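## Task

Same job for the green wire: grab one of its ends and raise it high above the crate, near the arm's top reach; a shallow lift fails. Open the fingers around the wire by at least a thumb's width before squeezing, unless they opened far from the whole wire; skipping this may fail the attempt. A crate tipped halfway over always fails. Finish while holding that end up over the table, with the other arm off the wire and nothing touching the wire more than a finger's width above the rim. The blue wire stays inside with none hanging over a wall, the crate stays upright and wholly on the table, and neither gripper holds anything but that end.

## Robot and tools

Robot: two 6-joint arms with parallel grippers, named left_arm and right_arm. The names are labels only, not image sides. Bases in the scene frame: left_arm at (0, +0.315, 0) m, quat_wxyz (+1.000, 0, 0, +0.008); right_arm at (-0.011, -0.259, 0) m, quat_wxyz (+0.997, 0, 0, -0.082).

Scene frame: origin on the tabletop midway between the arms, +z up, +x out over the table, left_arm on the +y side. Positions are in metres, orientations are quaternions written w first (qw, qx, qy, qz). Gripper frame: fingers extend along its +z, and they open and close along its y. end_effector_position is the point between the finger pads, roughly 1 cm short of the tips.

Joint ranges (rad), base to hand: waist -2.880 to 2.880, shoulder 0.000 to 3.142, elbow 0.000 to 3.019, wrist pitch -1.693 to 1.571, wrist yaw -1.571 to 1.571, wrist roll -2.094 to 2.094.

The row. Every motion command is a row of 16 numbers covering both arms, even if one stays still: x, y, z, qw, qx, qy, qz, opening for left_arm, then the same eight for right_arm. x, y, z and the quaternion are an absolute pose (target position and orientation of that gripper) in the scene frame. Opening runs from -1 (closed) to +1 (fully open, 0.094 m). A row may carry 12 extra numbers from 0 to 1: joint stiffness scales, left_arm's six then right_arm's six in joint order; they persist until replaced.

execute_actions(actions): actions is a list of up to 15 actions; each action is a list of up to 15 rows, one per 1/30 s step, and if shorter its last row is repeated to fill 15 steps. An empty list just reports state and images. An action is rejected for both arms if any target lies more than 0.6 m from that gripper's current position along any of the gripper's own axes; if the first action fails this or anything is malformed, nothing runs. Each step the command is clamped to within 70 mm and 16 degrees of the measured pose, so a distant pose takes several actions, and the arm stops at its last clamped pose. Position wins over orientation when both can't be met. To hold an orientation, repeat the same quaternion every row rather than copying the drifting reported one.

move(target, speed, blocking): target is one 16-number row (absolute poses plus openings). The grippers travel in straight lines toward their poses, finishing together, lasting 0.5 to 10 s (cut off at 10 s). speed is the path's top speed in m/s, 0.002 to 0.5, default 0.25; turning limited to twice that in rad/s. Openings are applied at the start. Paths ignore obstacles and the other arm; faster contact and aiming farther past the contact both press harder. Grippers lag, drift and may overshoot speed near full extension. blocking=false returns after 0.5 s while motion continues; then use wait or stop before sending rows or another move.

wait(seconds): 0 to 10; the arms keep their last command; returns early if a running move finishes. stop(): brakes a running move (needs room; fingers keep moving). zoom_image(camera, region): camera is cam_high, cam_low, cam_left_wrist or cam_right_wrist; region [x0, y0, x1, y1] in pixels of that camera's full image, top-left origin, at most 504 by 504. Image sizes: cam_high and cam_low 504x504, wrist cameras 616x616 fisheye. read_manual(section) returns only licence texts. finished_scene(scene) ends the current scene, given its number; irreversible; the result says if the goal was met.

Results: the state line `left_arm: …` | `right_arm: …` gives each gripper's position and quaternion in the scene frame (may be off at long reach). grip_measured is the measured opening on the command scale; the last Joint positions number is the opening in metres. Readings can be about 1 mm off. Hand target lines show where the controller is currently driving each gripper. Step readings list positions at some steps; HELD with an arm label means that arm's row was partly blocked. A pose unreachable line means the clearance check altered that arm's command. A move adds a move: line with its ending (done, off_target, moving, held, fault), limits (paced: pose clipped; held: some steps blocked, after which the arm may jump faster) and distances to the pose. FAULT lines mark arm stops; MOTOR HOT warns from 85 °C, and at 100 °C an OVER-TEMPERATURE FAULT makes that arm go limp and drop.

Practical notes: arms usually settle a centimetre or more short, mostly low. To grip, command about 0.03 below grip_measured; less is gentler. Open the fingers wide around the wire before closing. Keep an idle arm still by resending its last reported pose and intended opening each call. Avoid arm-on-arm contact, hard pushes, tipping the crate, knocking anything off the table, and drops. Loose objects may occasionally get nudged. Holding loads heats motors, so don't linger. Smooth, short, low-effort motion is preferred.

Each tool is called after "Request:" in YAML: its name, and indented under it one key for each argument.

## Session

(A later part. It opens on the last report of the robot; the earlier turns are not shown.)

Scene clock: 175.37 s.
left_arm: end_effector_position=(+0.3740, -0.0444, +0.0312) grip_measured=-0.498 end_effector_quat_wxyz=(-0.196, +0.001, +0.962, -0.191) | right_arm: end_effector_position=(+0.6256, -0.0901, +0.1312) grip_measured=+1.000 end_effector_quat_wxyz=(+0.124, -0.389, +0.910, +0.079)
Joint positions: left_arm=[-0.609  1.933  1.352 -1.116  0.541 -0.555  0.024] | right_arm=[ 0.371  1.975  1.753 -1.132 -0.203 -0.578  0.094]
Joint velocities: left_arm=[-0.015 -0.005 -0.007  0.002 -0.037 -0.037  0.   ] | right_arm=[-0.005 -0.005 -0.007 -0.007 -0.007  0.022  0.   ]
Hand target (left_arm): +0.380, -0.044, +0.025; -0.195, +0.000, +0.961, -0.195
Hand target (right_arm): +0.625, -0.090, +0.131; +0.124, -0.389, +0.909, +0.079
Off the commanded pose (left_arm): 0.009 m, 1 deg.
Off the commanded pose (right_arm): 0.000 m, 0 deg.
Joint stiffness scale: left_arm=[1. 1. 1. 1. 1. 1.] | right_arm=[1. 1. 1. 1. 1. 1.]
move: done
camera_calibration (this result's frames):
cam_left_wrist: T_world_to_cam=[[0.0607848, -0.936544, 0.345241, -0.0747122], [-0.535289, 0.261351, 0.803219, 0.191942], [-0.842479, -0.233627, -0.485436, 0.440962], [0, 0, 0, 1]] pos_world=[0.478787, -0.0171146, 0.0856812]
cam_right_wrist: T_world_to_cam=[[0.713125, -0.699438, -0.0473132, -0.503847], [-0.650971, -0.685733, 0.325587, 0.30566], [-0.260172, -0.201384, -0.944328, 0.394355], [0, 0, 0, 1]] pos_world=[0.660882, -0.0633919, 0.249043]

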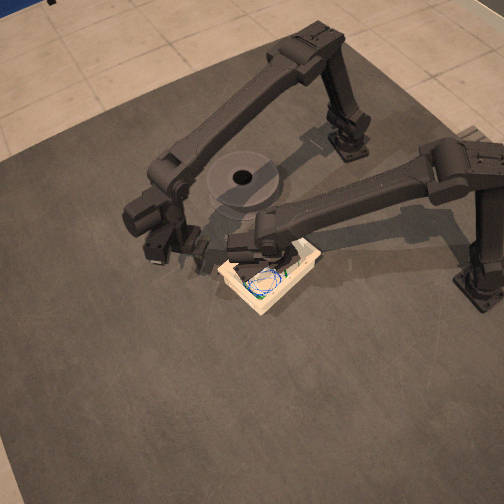

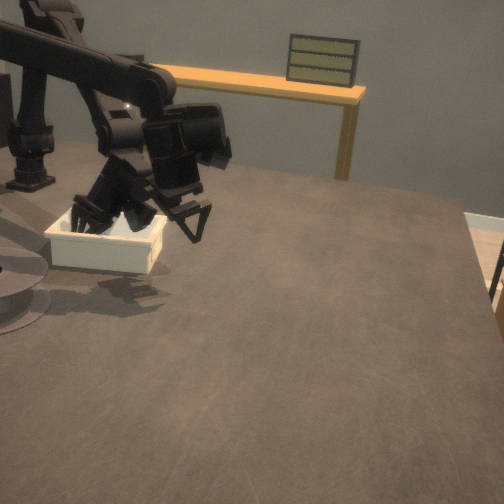

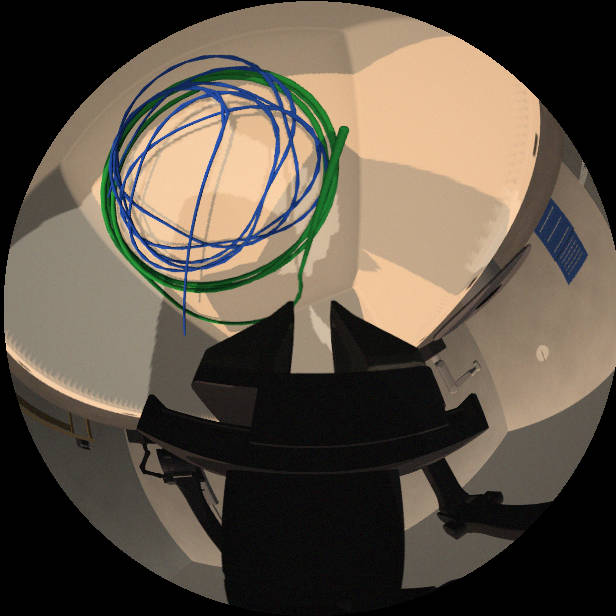

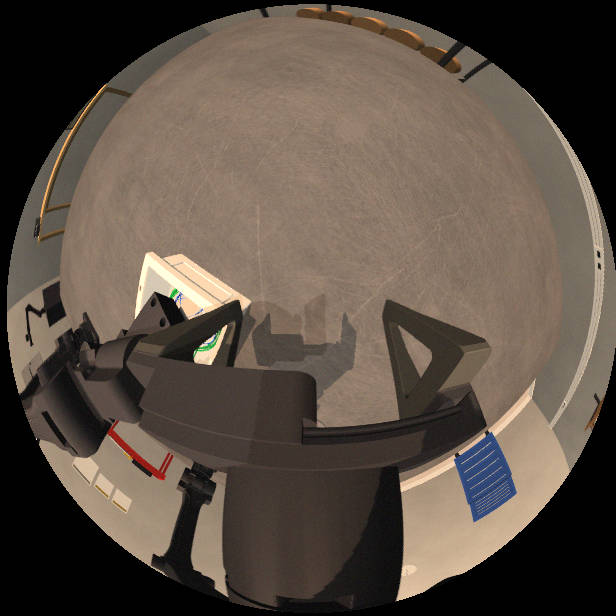

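Request:
move:
  target: [0.380,-0.044,0.009,-0.1949,0,0.9613,-0.1949,-0.5, 0.6255,-0.0901,0.1312,0.124,-0.389,0.909,0.079,1]
  speed: 0.03

Request:
zoom_image:
  camera: "cam_left_wrist"
  region: [180, 130, 440, 380]

Scene clock: 179.23 s.
left_arm: end_effector_position=(+0.3748, -0.0452, +0.0183) grip_measured=-0.498 end_effector_quat_wxyz=(-0.194, +0.002, +0.962, -0.194) | right_arm: end_effector_position=(+0.6256, -0.0901, +0.1312) grip_measured=+1.000 end_effector_quat_wxyz=(+0.124, -0.389, +0.910, +0.079)
Joint positions: left_arm=[-0.609  1.952  1.341 -1.081  0.544 -0.555  0.024] | right_arm=[ 0.371  1.975  1.753 -1.132 -0.203 -0.578  0.094]
Joint velocities: left_arm=[-0.005 -0.005  0.002 -0.002  0.022 -0.022 -0.   ] | right_arm=[-0.005 -0.005  0.002  0.007  0.007 -0.037  0.   ]
Hand target (left_arm): +0.380, -0.044, +0.009; -0.195, -0.000, +0.961, -0.195
Hand target (right_arm): +0.625, -0.090, +0.131; +0.124, -0.389, +0.909, +0.079
Off the commanded pose (left_arm): 0.011 m, 0 deg.
Off the commanded pose (right_arm): 0.000 m, 0 deg.
Joint stiffness scale: left_arm=[1. 1. 1. 1. 1. 1.] | right_arm=[1. 1. 1. 1. 1. 1.]
move: off_target (left_arm)
camera_calibration (this result's frames):
cam_left_wrist: T_world_to_cam=[[0.0602036, -0.934549, 0.350704, -0.0708372], [-0.538346, 0.265465, 0.79982, 0.204335], [-0.840571, -0.236952, -0.487129, 0.434368], [0, 0, 0, 1]] pos_world=[0.479384, -0.01752, 0.0730051]
cam_right_wrist: T_world_to_cam=[[0.713125, -0.699438, -0.0473132, -0.503847], [-0.650971, -0.685733, 0.325587, 0.30566], [-0.260172, -0.201384, -0.944328, 0.394355], [0, 0, 0, 1]] pos_world=[0.660882, -0.0633919, 0.249043]

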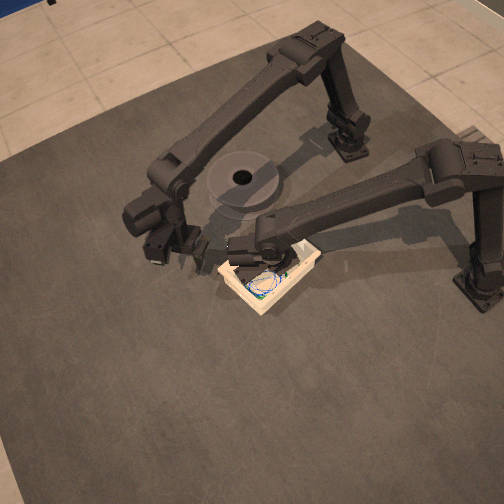

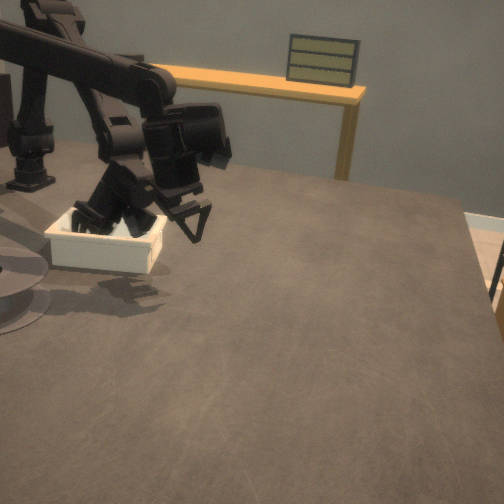

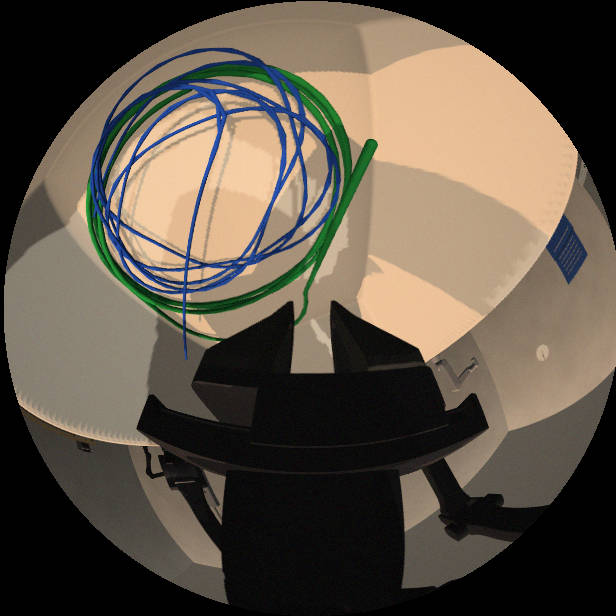

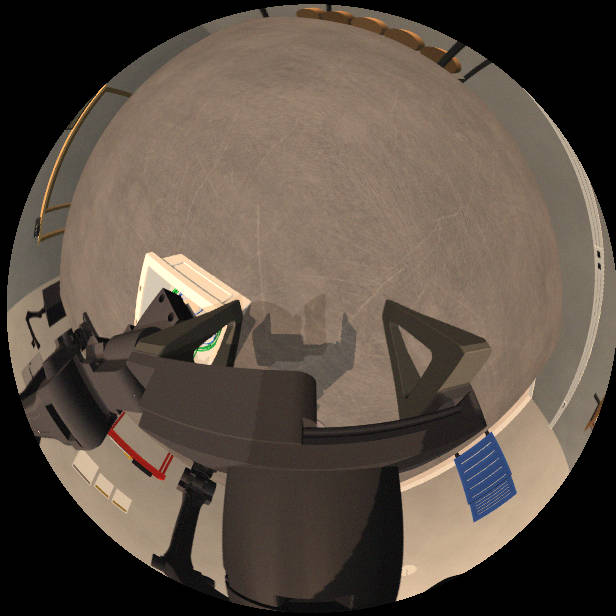

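Region (180, 130, 440, 380) of cam_left_wrist's 616x616 image, scaled by 1.938, with more detail than that image has; it fills the top 485 rows of this view, and the rest is white.

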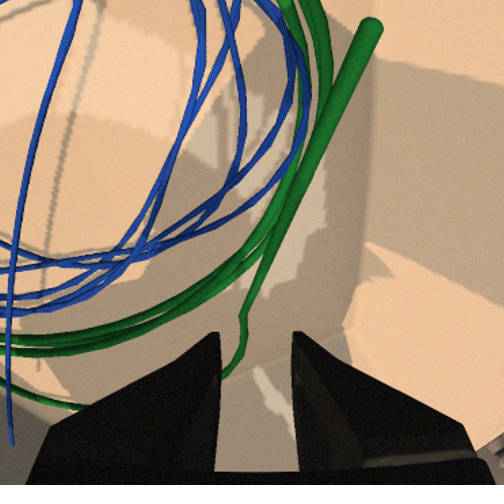

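Request:
move:
  target: [0.381,-0.044,0.000,-0.1949,0,0.9613,-0.1949,-0.5, 0.6255,-0.0901,0.1312,0.124,-0.389,0.909,0.079,1]
  speed: 0.02

Request:
zoom_image:
  camera: "cam_left_wrist"
  region: [180, 130, 440, 380]

Scene clock: 183.10 s.
left_arm: end_effector_position=(+0.3766, -0.0469, +0.0181) grip_measured=-0.498 end_effector_quat_wxyz=(-0.191, +0.003, +0.962, -0.198) | right_arm: end_effector_position=(+0.6256, -0.0901, +0.1312) grip_measured=+1.000 end_effector_quat_wxyz=(+0.124, -0.389, +0.910, +0.079)
Joint positions: left_arm=[-0.609  1.952  1.341 -1.07   0.547 -0.555  0.024] | right_arm=[ 0.371  1.975  1.753 -1.132 -0.203 -0.578  0.094]
Joint velocities: left_arm=[ 0.015 -0.005  0.007 -0.017 -0.007  0.007 -0.   ] | right_arm=[-0.005  0.005  0.012  0.012  0.051 -0.022  0.   ]
Hand target (left_arm): +0.380, -0.044, +0.000; -0.195, -0.000, +0.961, -0.195
Hand target (right_arm): +0.625, -0.090, +0.131; +0.124, -0.389, +0.909, +0.079
Off the commanded pose (left_arm): 0.019 m, 1 deg.
Off the commanded pose (right_arm): 0.000 m, 0 deg.
Joint stiffness scale: left_arm=[1. 1. 1. 1. 1. 1.] | right_arm=[1. 1. 1. 1. 1. 1.]
move: off_target (left_arm)
camera_calibration (this result's frames):
cam_left_wrist: T_world_to_cam=[[0.0578731, -0.931634, 0.358761, -0.0715575], [-0.544306, 0.271806, 0.793632, 0.208579], [-0.836888, -0.241206, -0.491364, 0.433845], [0, 0, 0, 1]] pos_world=[0.480752, -0.0187124, 0.0733131]
cam_right_wrist: T_world_to_cam=[[0.713125, -0.699438, -0.0473132, -0.503847], [-0.650971, -0.685733, 0.325587, 0.30566], [-0.260172, -0.201384, -0.944328, 0.394355], [0, 0, 0, 1]] pos_world=[0.660882, -0.0633919, 0.249043]

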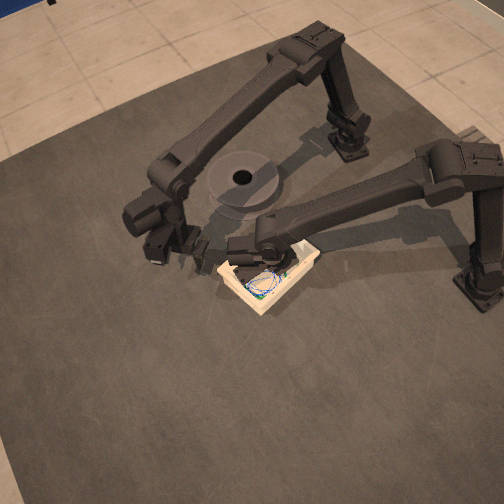

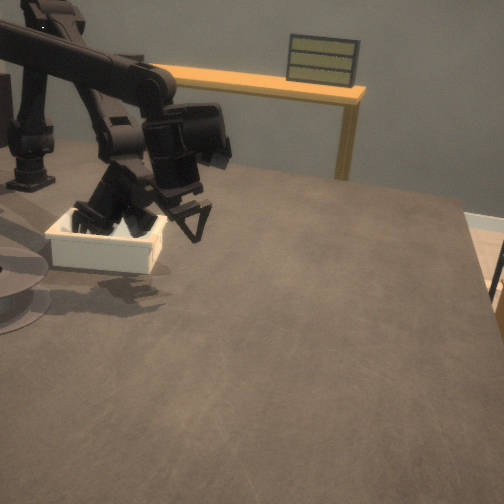

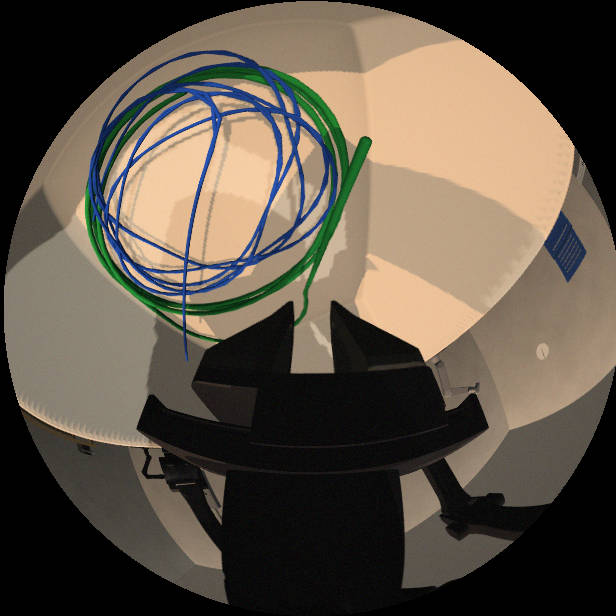

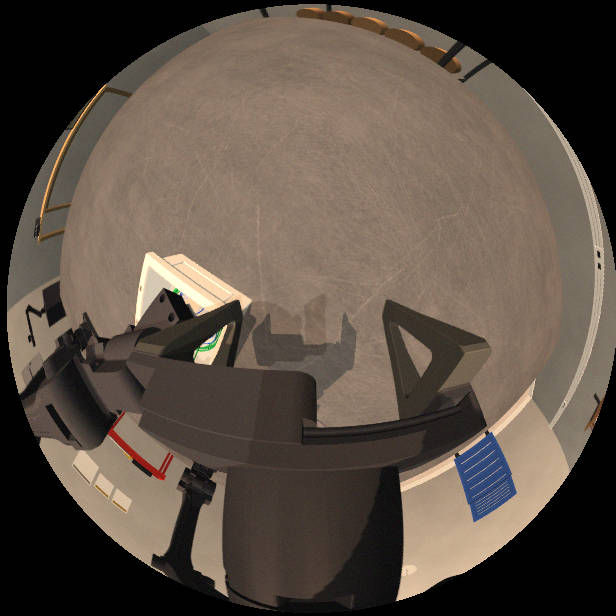

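Region (180, 130, 440, 380) of cam_left_wrist's 616x616 image, scaled by 1.938, with more detail than that image has; it fills the top 485 rows of this view, and the rest is white.

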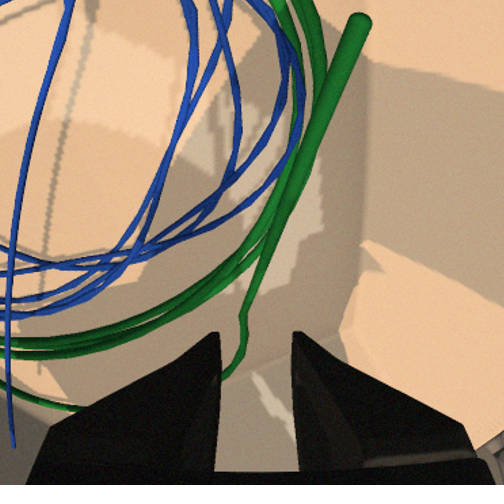

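Request:
move:
  target: [0.381,-0.044,0.002,-0.1949,0,0.9613,-0.1949,-0.78, 0.6255,-0.0901,0.1312,0.124,-0.389,0.909,0.079,1]
  speed: 0.02

Request:
zoom_image:
  camera: "cam_left_wrist"
  region: [180, 130, 440, 380]

Scene clock: 188.13 s.
left_arm: end_effector_position=(+0.3749, -0.0457, +0.0157) grip_measured=-0.778 end_effector_quat_wxyz=(-0.193, +0.002, +0.961, -0.196) | right_arm: end_effector_position=(+0.6256, -0.0901, +0.1312) grip_measured=+1.000 end_effector_quat_wxyz=(+0.124, -0.389, +0.910, +0.079)
Joint positions: left_arm=[-0.609  1.954  1.337 -1.069  0.547 -0.555  0.01 ] | right_arm=[ 0.371  1.975  1.753 -1.132 -0.203 -0.578  0.094]
Joint velocities: left_arm=[-0.005 -0.005  0.002 -0.012 -0.007  0.007  0.001] | right_arm=[-0.005 -0.005  0.007 -0.007  0.007  0.022  0.   ]
Hand target (left_arm): +0.380, -0.044, +0.002; -0.195, -0.000, +0.961, -0.195
Hand target (right_arm): +0.625, -0.090, +0.131; +0.124, -0.389, +0.909, +0.079
Off the commanded pose (left_arm): 0.015 m, 0 deg.
Off the commanded pose (right_arm): 0.000 m, 0 deg.
Joint stiffness scale: left_arm=[1. 1. 1. 1. 1. 1.] | right_arm=[1. 1. 1. 1. 1. 1.]
move: off_target (left_arm)
camera_calibration (this result's frames):
cam_left_wrist: T_world_to_cam=[[0.0596804, -0.932851, 0.355285, -0.0702479], [-0.540279, 0.269094, 0.7973, 0.207524], [-0.839367, -0.239536, -0.48794, 0.432517], [0, 0, 0, 1]] pos_world=[0.479354, -0.0177708, 0.0705416]
cam_right_wrist: T_world_to_cam=[[0.713125, -0.699438, -0.0473132, -0.503847], [-0.650971, -0.685733, 0.325587, 0.30566], [-0.260172, -0.201384, -0.944328, 0.394355], [0, 0, 0, 1]] pos_world=[0.660882, -0.0633919, 0.249043]

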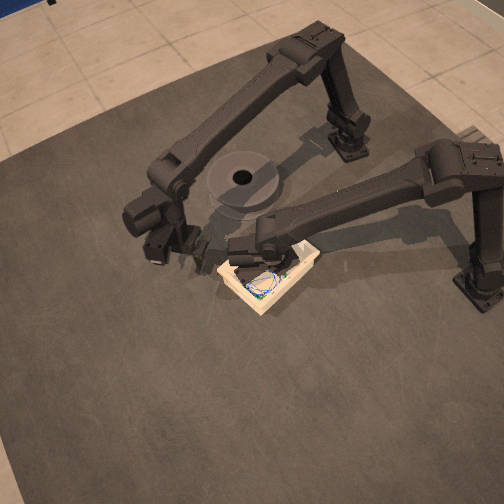

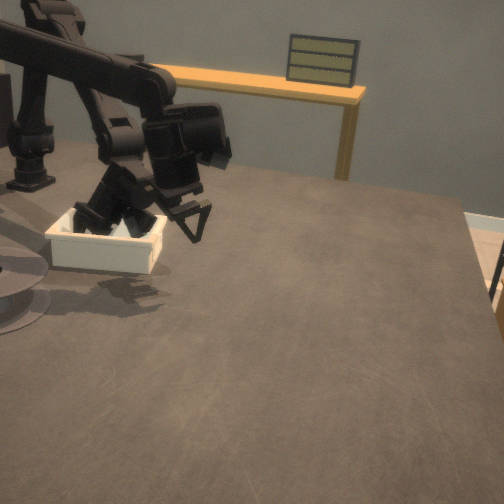

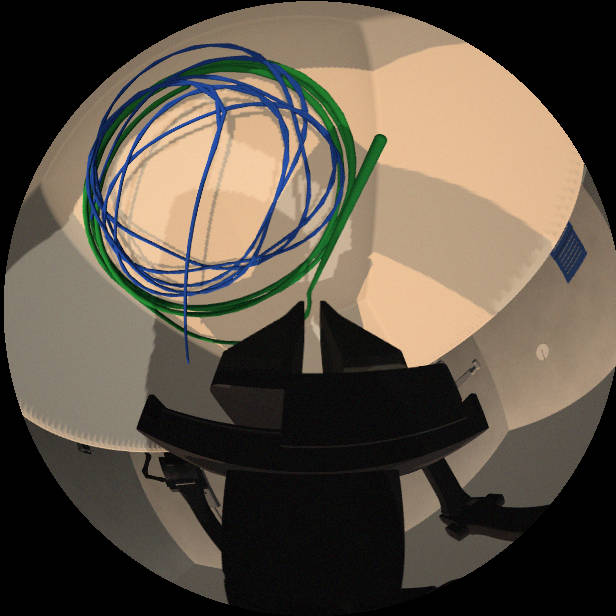

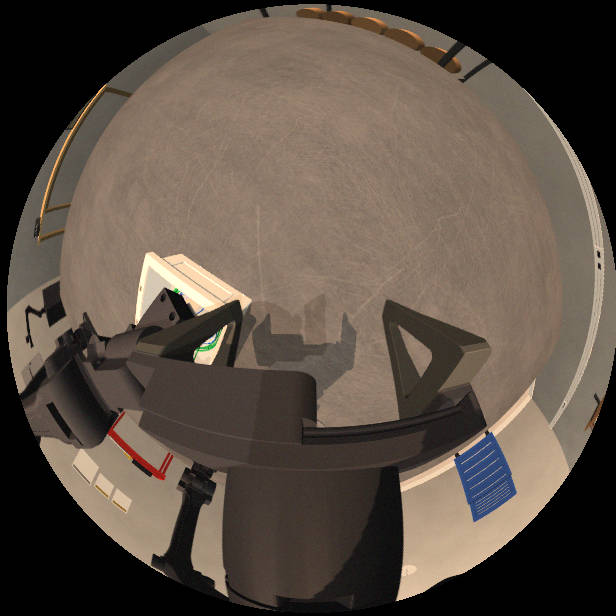

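Region (180, 130, 440, 380) of cam_left_wrist's 616x616 image, scaled by 1.938, with more detail than that image has; it fills the top 485 rows of this view, and the rest is white.

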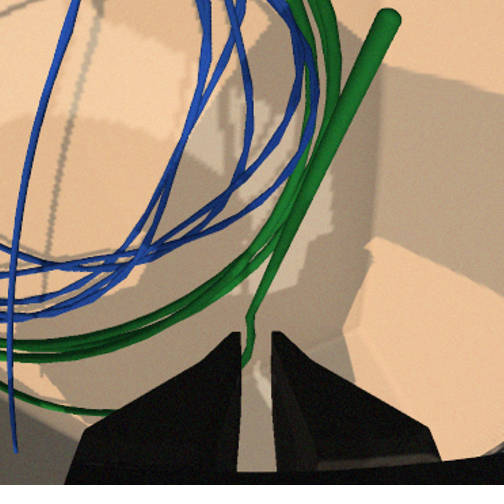

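The left finger is pushing the wire along. Close fully.

Request:
move:
  target: [0.381,-0.044,0.002,-0.1949,0,0.9613,-0.1949,-1, 0.6255,-0.0901,0.1312,0.124,-0.389,0.909,0.079,1]
  speed: 0.02

Request:
move:
  target: [0.385,-0.035,0.09,-0.1949,0,0.9613,-0.1949,-1, 0.6255,-0.0901,0.1312,0.124,-0.389,0.909,0.079,1]
  speed: 0.04

Scene clock: 191.30 s.
left_arm: end_effector_position=(+0.3741, -0.0452, +0.0147) grip_measured=-0.980 end_effector_quat_wxyz=(-0.194, +0.002, +0.961, -0.195) | right_arm: end_effector_position=(+0.6256, -0.0901, +0.1312) grip_measured=+1.000 end_effector_quat_wxyz=(+0.124, -0.389, +0.910, +0.079)
Joint positions: left_arm=[-0.609  1.955  1.335 -1.068  0.547 -0.555  0.001] | right_arm=[ 0.371  1.975  1.753 -1.132 -0.203 -0.578  0.094]
Joint velocities: left_arm=[-0.015 -0.015 -0.002 -0.012 -0.022 -0.066  0.   ] | right_arm=[-0.015  0.005  0.007 -0.012 -0.022  0.051  0.   ]
Hand target (left_arm): +0.380, -0.044, +0.002; -0.195, -0.000, +0.961, -0.195
Hand target (right_arm): +0.625, -0.090, +0.131; +0.124, -0.389, +0.909, +0.079
Off the commanded pose (left_arm): 0.014 m, 0 deg.
Off the commanded pose (right_arm): 0.000 m, 0 deg.
Joint stiffness scale: left_arm=[1. 1. 1. 1. 1. 1.] | right_arm=[1. 1. 1. 1. 1. 1.]
move: off_target (left_arm)
camera_calibration (this result's frames):
cam_left_wrist: T_world_to_cam=[[0.0603536, -0.933305, 0.353977, -0.0695986], [-0.538764, 0.268073, 0.798667, 0.207169], [-0.840292, -0.238913, -0.486652, 0.431839], [0, 0, 0, 1]] pos_world=[0.478687, -0.0173212, 0.0693327]
cam_right_wrist: T_world_to_cam=[[0.713125, -0.699438, -0.0473132, -0.503847], [-0.650971, -0.685733, 0.325587, 0.30566], [-0.260172, -0.201384, -0.944328, 0.394355], [0, 0, 0, 1]] pos_world=[0.660882, -0.0633919, 0.249043]

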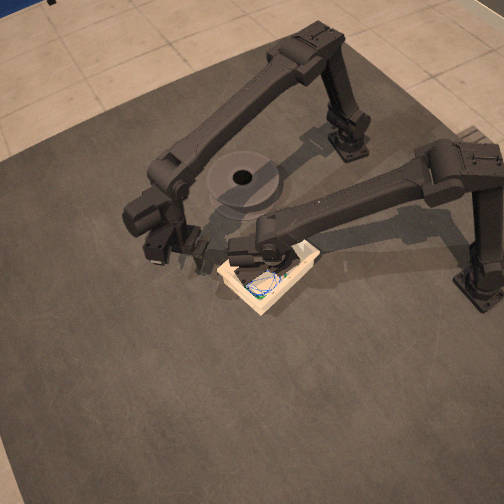

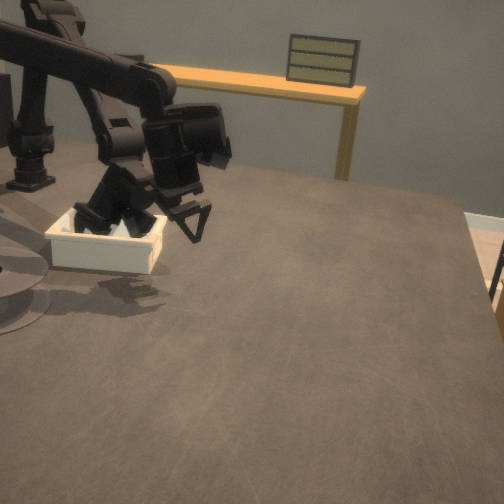

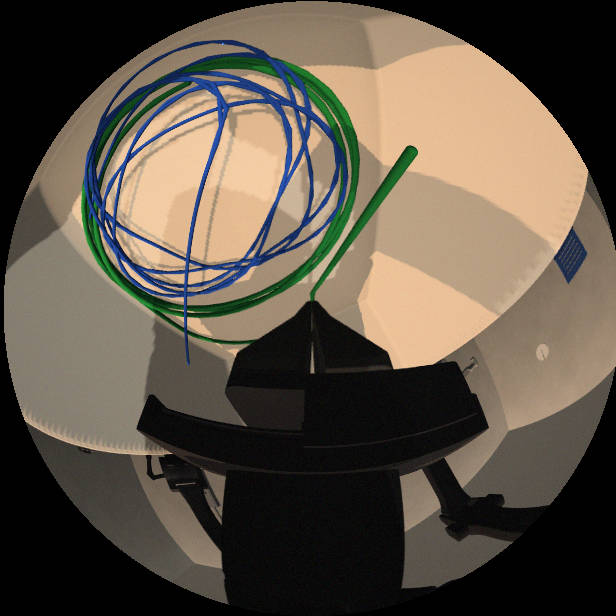

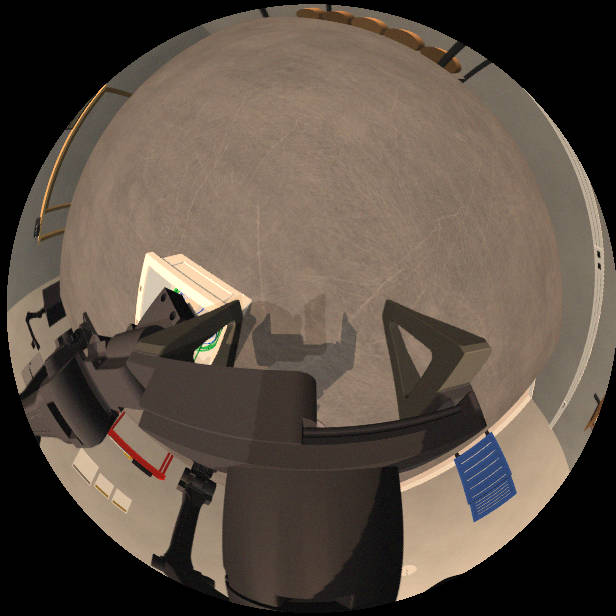

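Scene clock: 193.60 s.
left_arm: end_effector_position=(+0.3661, -0.0302, +0.0579) grip_measured=-0.980 end_effector_quat_wxyz=(-0.226, -0.013, +0.958, -0.175) | right_arm: end_effector_position=(+0.6256, -0.0901, +0.1312) grip_measured=+1.000 end_effector_quat_wxyz=(+0.124, -0.389, +0.910, +0.079)
Joint positions: left_arm=[-0.593  1.904  1.377 -1.248  0.546 -0.546  0.001] | right_arm=[ 0.371  1.975  1.753 -1.132 -0.203 -0.578  0.094]
Joint velocities: left_arm=[-0.005  0.005 -0.007  0.002 -0.051  0.022 -0.001] | right_arm=[ 0.005  0.015 -0.017 -0.002  0.051  0.022  0.   ]
Hand target (left_arm): +0.385, -0.035, +0.090; -0.194, -0.000, +0.961, -0.195
Hand target (right_arm): +0.625, -0.090, +0.131; +0.124, -0.389, +0.909, +0.079
Off the commanded pose (left_arm): 0.037 m, 5 deg.
Off the commanded pose (right_arm): 0.000 m, 0 deg.
Joint stiffness scale: left_arm=[1. 1. 1. 1. 1. 1.] | right_arm=[1. 1. 1. 1. 1. 1.]
move: off_target (left_arm)
camera_calibration (this result's frames):
cam_left_wrist: T_world_to_cam=[[0.0907218, -0.947314, 0.307192, -0.0792491], [-0.484567, 0.227496, 0.844654, 0.140564], [-0.870037, -0.225483, -0.438398, 0.458282], [0, 0, 0, 1]] pos_world=[0.474025, -0.0037164, 0.106527]
cam_right_wrist: T_world_to_cam=[[0.713125, -0.699438, -0.0473132, -0.503847], [-0.650971, -0.685733, 0.325587, 0.30566], [-0.260172, -0.201384, -0.944328, 0.394355], [0, 0, 0, 1]] pos_world=[0.660882, -0.0633919, 0.249043]

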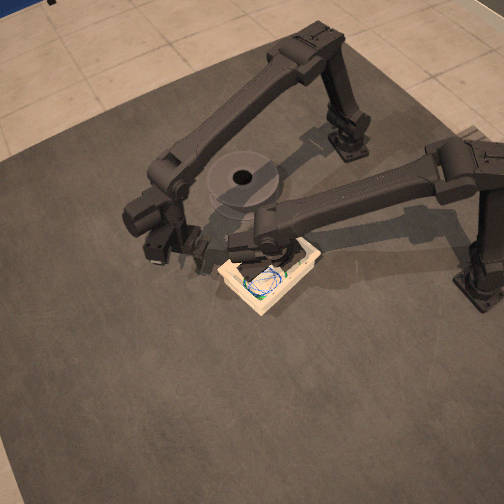

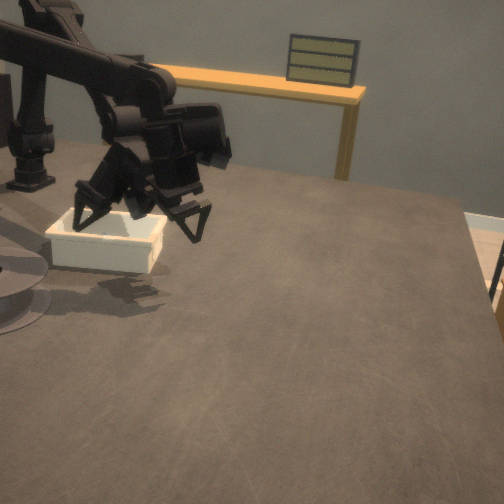

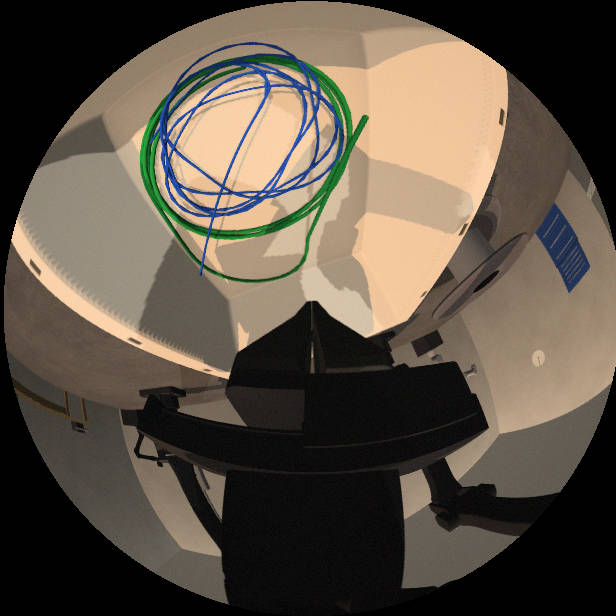

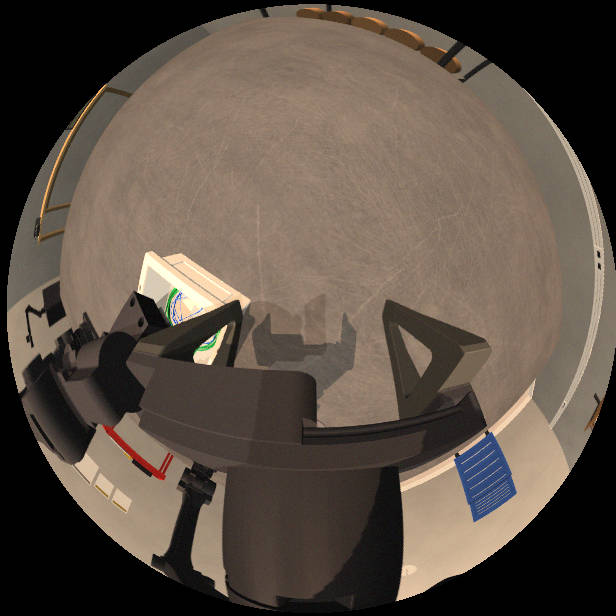

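Request:
move:
  target: [0.380,-0.040,0.03,-0.1949,0,0.9613,-0.1949,-0.5, 0.6255,-0.0901,0.1312,0.124,-0.389,0.909,0.079,1]
  speed: 0.04

Request:
zoom_image:
  camera: "cam_left_wrist"
  region: [180, 130, 440, 380]

Scene clock: 204.77 s.
left_arm: end_effector_position=(+0.3773, -0.0374, +0.0384) grip_measured=-0.502 end_effector_quat_wxyz=(-0.195, -0.002, +0.961, -0.195) | right_arm: end_effector_position=(+0.6256, -0.0901, +0.1312) grip_measured=+1.000 end_effector_quat_wxyz=(+0.124, -0.389, +0.910, +0.079)
Joint positions: left_arm=[-0.593  1.919  1.349 -1.129  0.546 -0.546  0.023] | right_arm=[ 0.371  1.975  1.753 -1.132 -0.203 -0.578  0.094]
Joint velocities: left_arm=[-0.005 -0.005 -0.012  0.002  0.007 -0.066 -0.   ] | right_arm=[-0.024 -0.005  0.007 -0.007 -0.022  0.051  0.   ]
Hand target (left_arm): +0.379, -0.040, +0.030; -0.195, +0.001, +0.961, -0.194
Hand target (right_arm): +0.625, -0.090, +0.131; +0.124, -0.389, +0.909, +0.079
Off the commanded pose (left_arm): 0.009 m, 0 deg.
Off the commanded pose (right_arm): 0.000 m, 0 deg.
Joint stiffness scale: left_arm=[1. 1. 1. 1. 1. 1.] | right_arm=[1. 1. 1. 1. 1. 1.]
move: done
camera_calibration (this result's frames):
cam_left_wrist: T_world_to_cam=[[0.0690731, -0.93343, 0.352047, -0.0741181], [-0.537782, 0.262386, 0.801215, 0.187182], [-0.84025, -0.244667, -0.483858, 0.447517], [0, 0, 0, 1]] pos_world=[0.481809, -0.00880554, 0.0926546]
cam_right_wrist: T_world_to_cam=[[0.713125, -0.699438, -0.0473132, -0.503847], [-0.650971, -0.685733, 0.325587, 0.30566], [-0.260172, -0.201384, -0.944328, 0.394355], [0, 0, 0, 1]] pos_world=[0.660882, -0.0633919, 0.249043]

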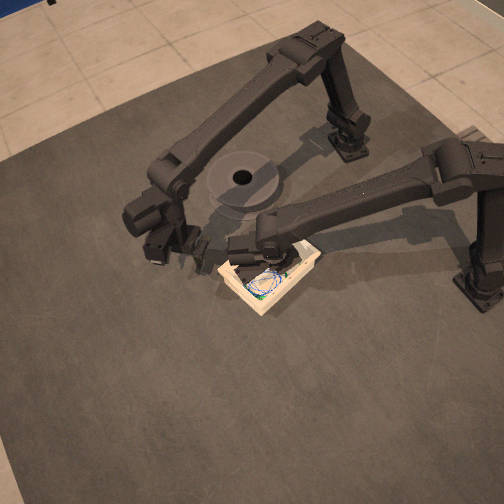

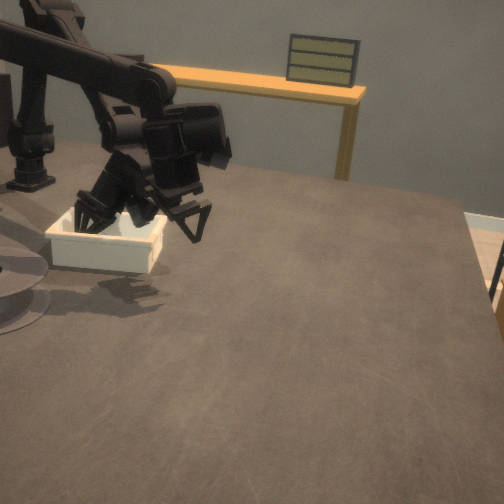

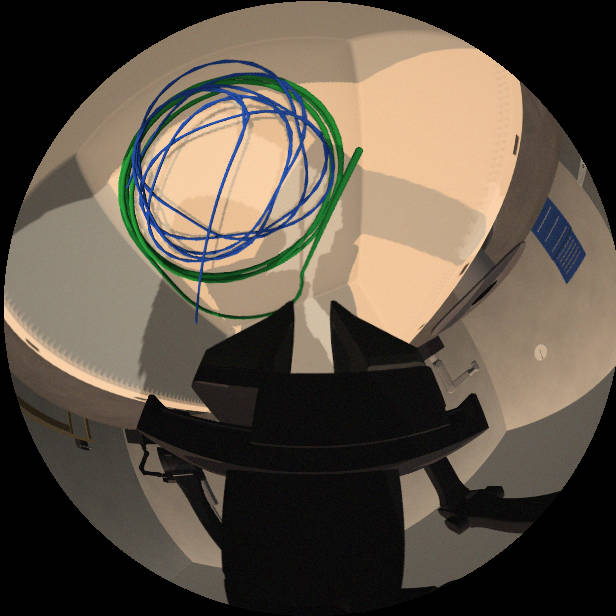

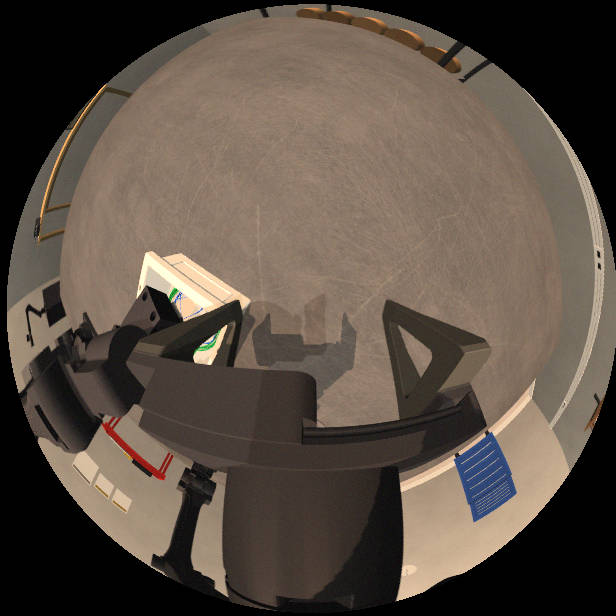

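Region (180, 130, 440, 380) of cam_left_wrist's 616x616 image, scaled by 1.938, with more detail than that image has; it fills the top 485 rows of this view, and the rest is white.

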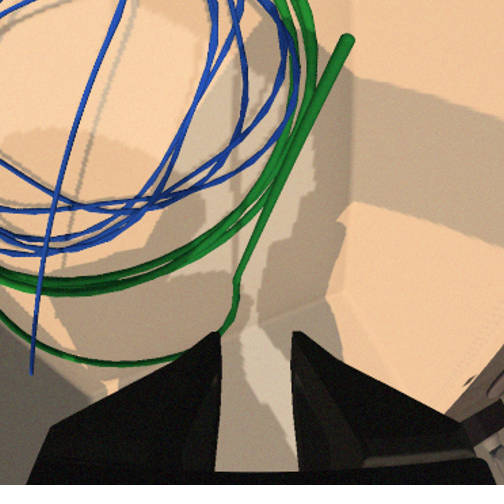

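Request:
move:
  target: [0.379,-0.047,0.012,-0.1949,0,0.9613,-0.1949,-0.5, 0.6255,-0.0901,0.1312,0.124,-0.389,0.909,0.079,1]
  speed: 0.03

Request:
zoom_image:
  camera: "cam_left_wrist"
  region: [180, 130, 440, 380]

Scene clock: 209.67 s.
left_arm: end_effector_position=(+0.3800, -0.0406, +0.0202) grip_measured=-0.502 end_effector_quat_wxyz=(-0.192, -0.000, +0.961, -0.197) | right_arm: end_effector_position=(+0.6256, -0.0901, +0.1312) grip_measured=+1.000 end_effector_quat_wxyz=(+0.124, -0.389, +0.910, +0.079)
Joint positions: left_arm=[-0.595  1.95   1.344 -1.085  0.546 -0.546  0.023] | right_arm=[ 0.371  1.975  1.753 -1.132 -0.203 -0.578  0.094]
Joint velocities: left_arm=[ 0.005 -0.005 -0.002 -0.012 -0.007 -0.051 -0.001] | right_arm=[-0.015 -0.005 -0.002 -0.012 -0.066  0.022  0.   ]
Hand target (left_arm): +0.379, -0.047, +0.012; -0.195, +0.000, +0.961, -0.195
Hand target (right_arm): +0.625, -0.090, +0.131; +0.124, -0.389, +0.909, +0.079
Off the commanded pose (left_arm): 0.010 m, 0 deg.
Off the commanded pose (right_arm): 0.000 m, 0 deg.
Joint stiffness scale: left_arm=[1. 1. 1. 1. 1. 1.] | right_arm=[1. 1. 1. 1. 1. 1.]
move: done
camera_calibration (this result's frames):
cam_left_wrist: T_world_to_cam=[[0.0647883, -0.932181, 0.356146, -0.0693227], [-0.542027, 0.266785, 0.796889, 0.205904], [-0.83786, -0.24467, -0.487983, 0.439469], [0, 0, 0, 1]] pos_world=[0.484311, -0.0120286, 0.0750596]
cam_right_wrist: T_world_to_cam=[[0.713125, -0.699438, -0.0473132, -0.503847], [-0.650971, -0.685733, 0.325587, 0.30566], [-0.260172, -0.201384, -0.944328, 0.394355], [0, 0, 0, 1]] pos_world=[0.660882, -0.0633919, 0.249043]

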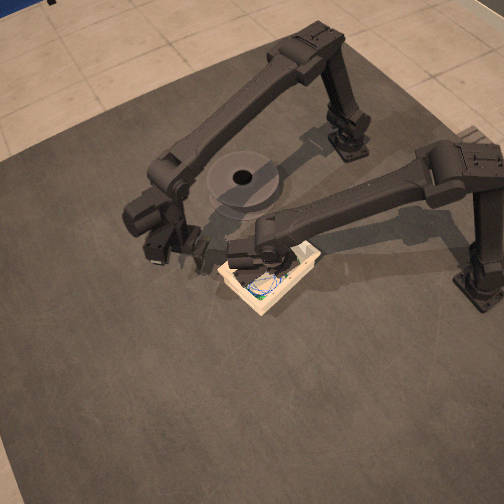

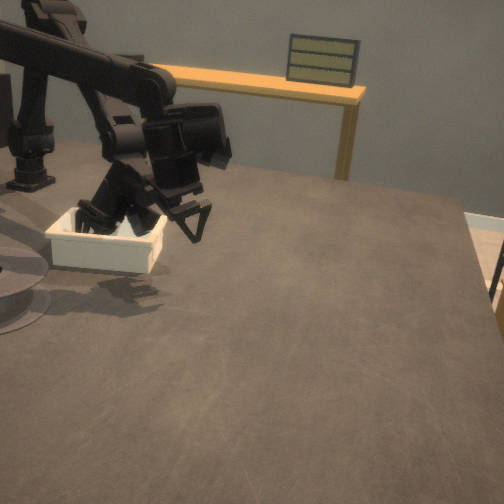

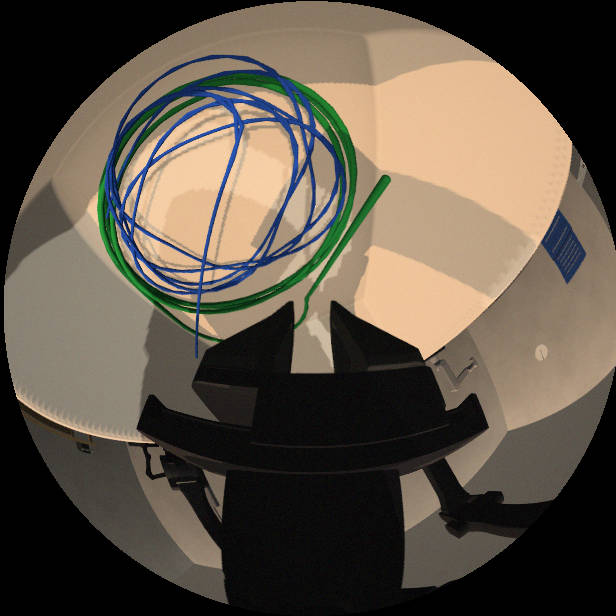

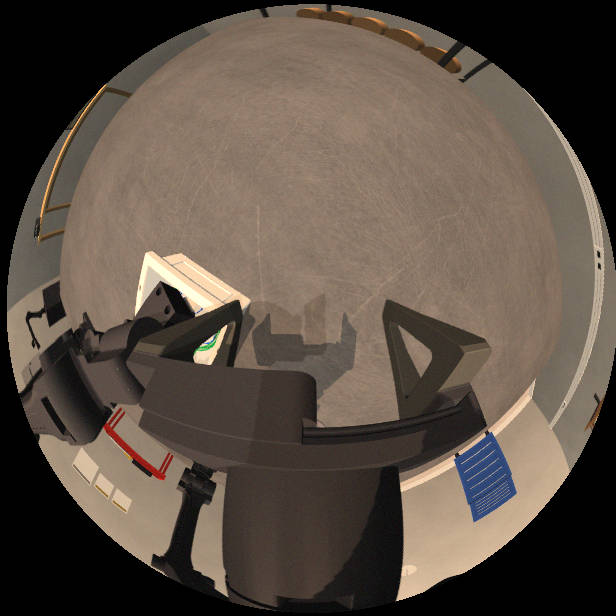

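Region (180, 130, 440, 380) of cam_left_wrist's 616x616 image, scaled by 1.938, with more detail than that image has; it fills the top 485 rows of this view, and the rest is white.

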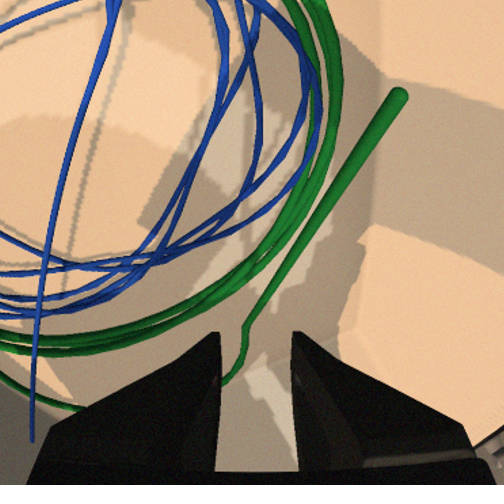

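Request:
move:
  target: [0.379,-0.047,0.006,-0.1822,0,0.9833,0,-0.6, 0.6255,-0.0901,0.1312,0.124,-0.389,0.909,0.079,1]
  speed: 0.03

Request:
zoom_image:
  camera: "cam_left_wrist"
  region: [180, 130, 440, 380]

Scene clock: 219.17 s.
left_arm: end_effector_position=(+0.3735, -0.0357, +0.0131) grip_measured=-0.598 end_effector_quat_wxyz=(-0.186, +0.002, +0.983, -0.005) | right_arm: end_effector_position=(+0.6256, -0.0901, +0.1312) grip_measured=+1.000 end_effector_quat_wxyz=(+0.124, -0.389, +0.910, +0.079)
Joint positions: left_arm=[-0.691  2.034  1.498 -1.327  0.236 -0.635  0.019] | right_arm=[ 0.371  1.975  1.753 -1.132 -0.203 -0.578  0.094]
Joint velocities: left_arm=[-0.015  0.005 -0.002  0.012 -0.022 -0.007 -0.002] | right_arm=[-0.005 -0.005  0.012 -0.002 -0.007  0.051  0.   ]
Hand target (left_arm): +0.378, -0.046, +0.005; -0.185, -0.000, +0.983, +0.001
Hand target (right_arm): +0.625, -0.090, +0.131; +0.124, -0.389, +0.909, +0.079
Off the commanded pose (left_arm): 0.014 m, 1 deg.
Off the commanded pose (right_arm): 0.000 m, 0 deg.
Joint stiffness scale: left_arm=[1. 1. 1. 1. 1. 1.] | right_arm=[1. 1. 1. 1. 1. 1.]
move: off_target (left_arm)
camera_calibration (this result's frames):
cam_left_wrist: T_world_to_cam=[[-0.0141853, -0.999792, -0.0146655, -0.0298115], [-0.550198, -0.00444221, 0.835022, 0.199618], [-0.834913, 0.019914, -0.550021, 0.440916], [0, 0, 0, 1]] pos_world=[0.477533, -0.037699, 0.0753901]
cam_right_wrist: T_world_to_cam=[[0.713125, -0.699438, -0.0473132, -0.503847], [-0.650971, -0.685733, 0.325587, 0.30566], [-0.260172, -0.201384, -0.944328, 0.394355], [0, 0, 0, 1]] pos_world=[0.660882, -0.0633919, 0.249043]

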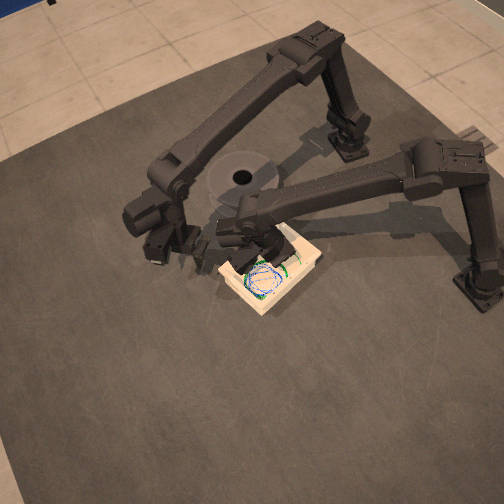

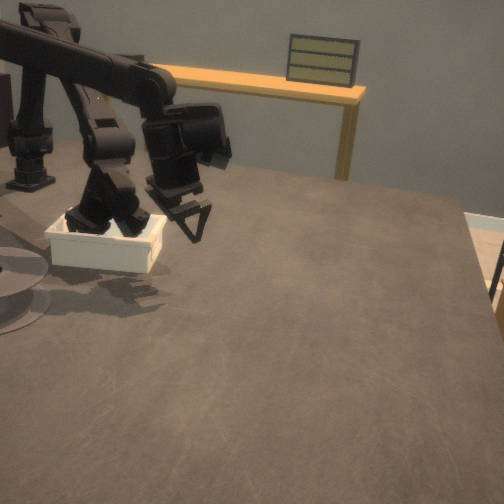

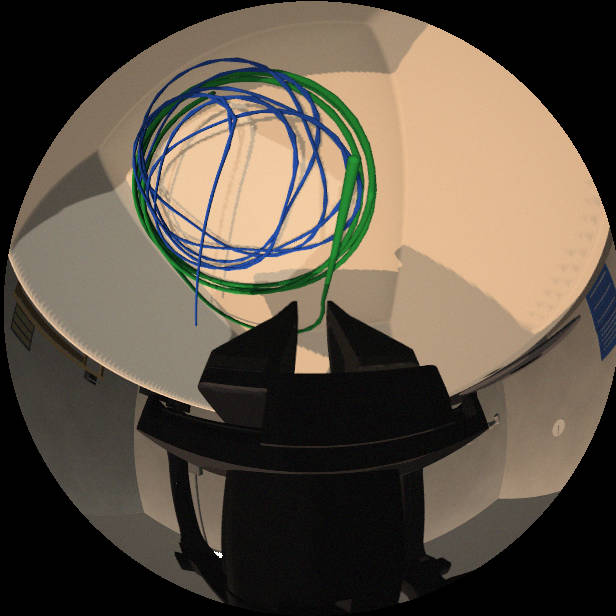

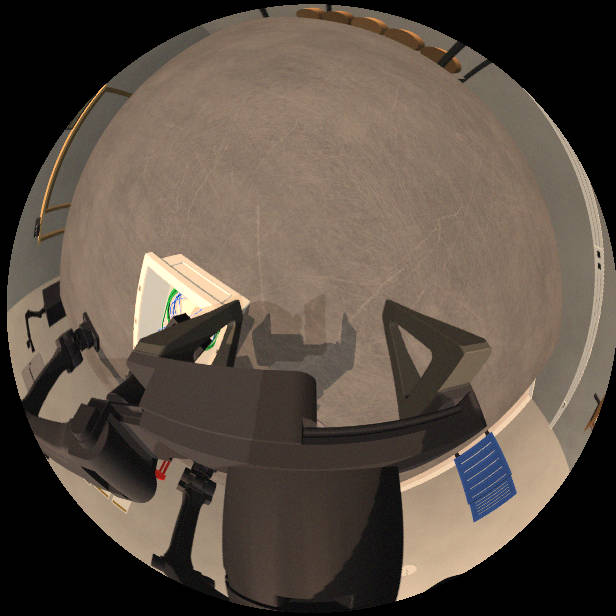

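Region (180, 130, 440, 380) of cam_left_wrist's 616x616 image, scaled by 1.938, with more detail than that image has; it fills the top 485 rows of this view, and the rest is white.

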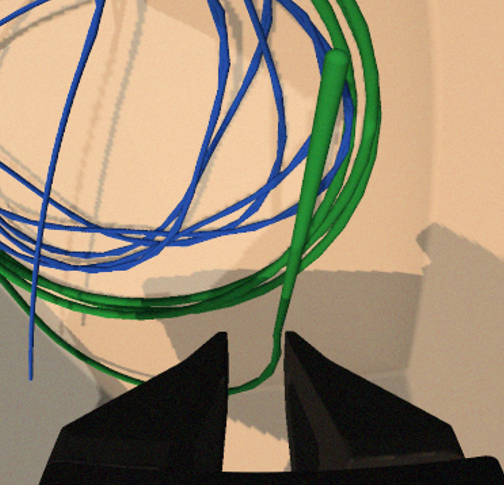

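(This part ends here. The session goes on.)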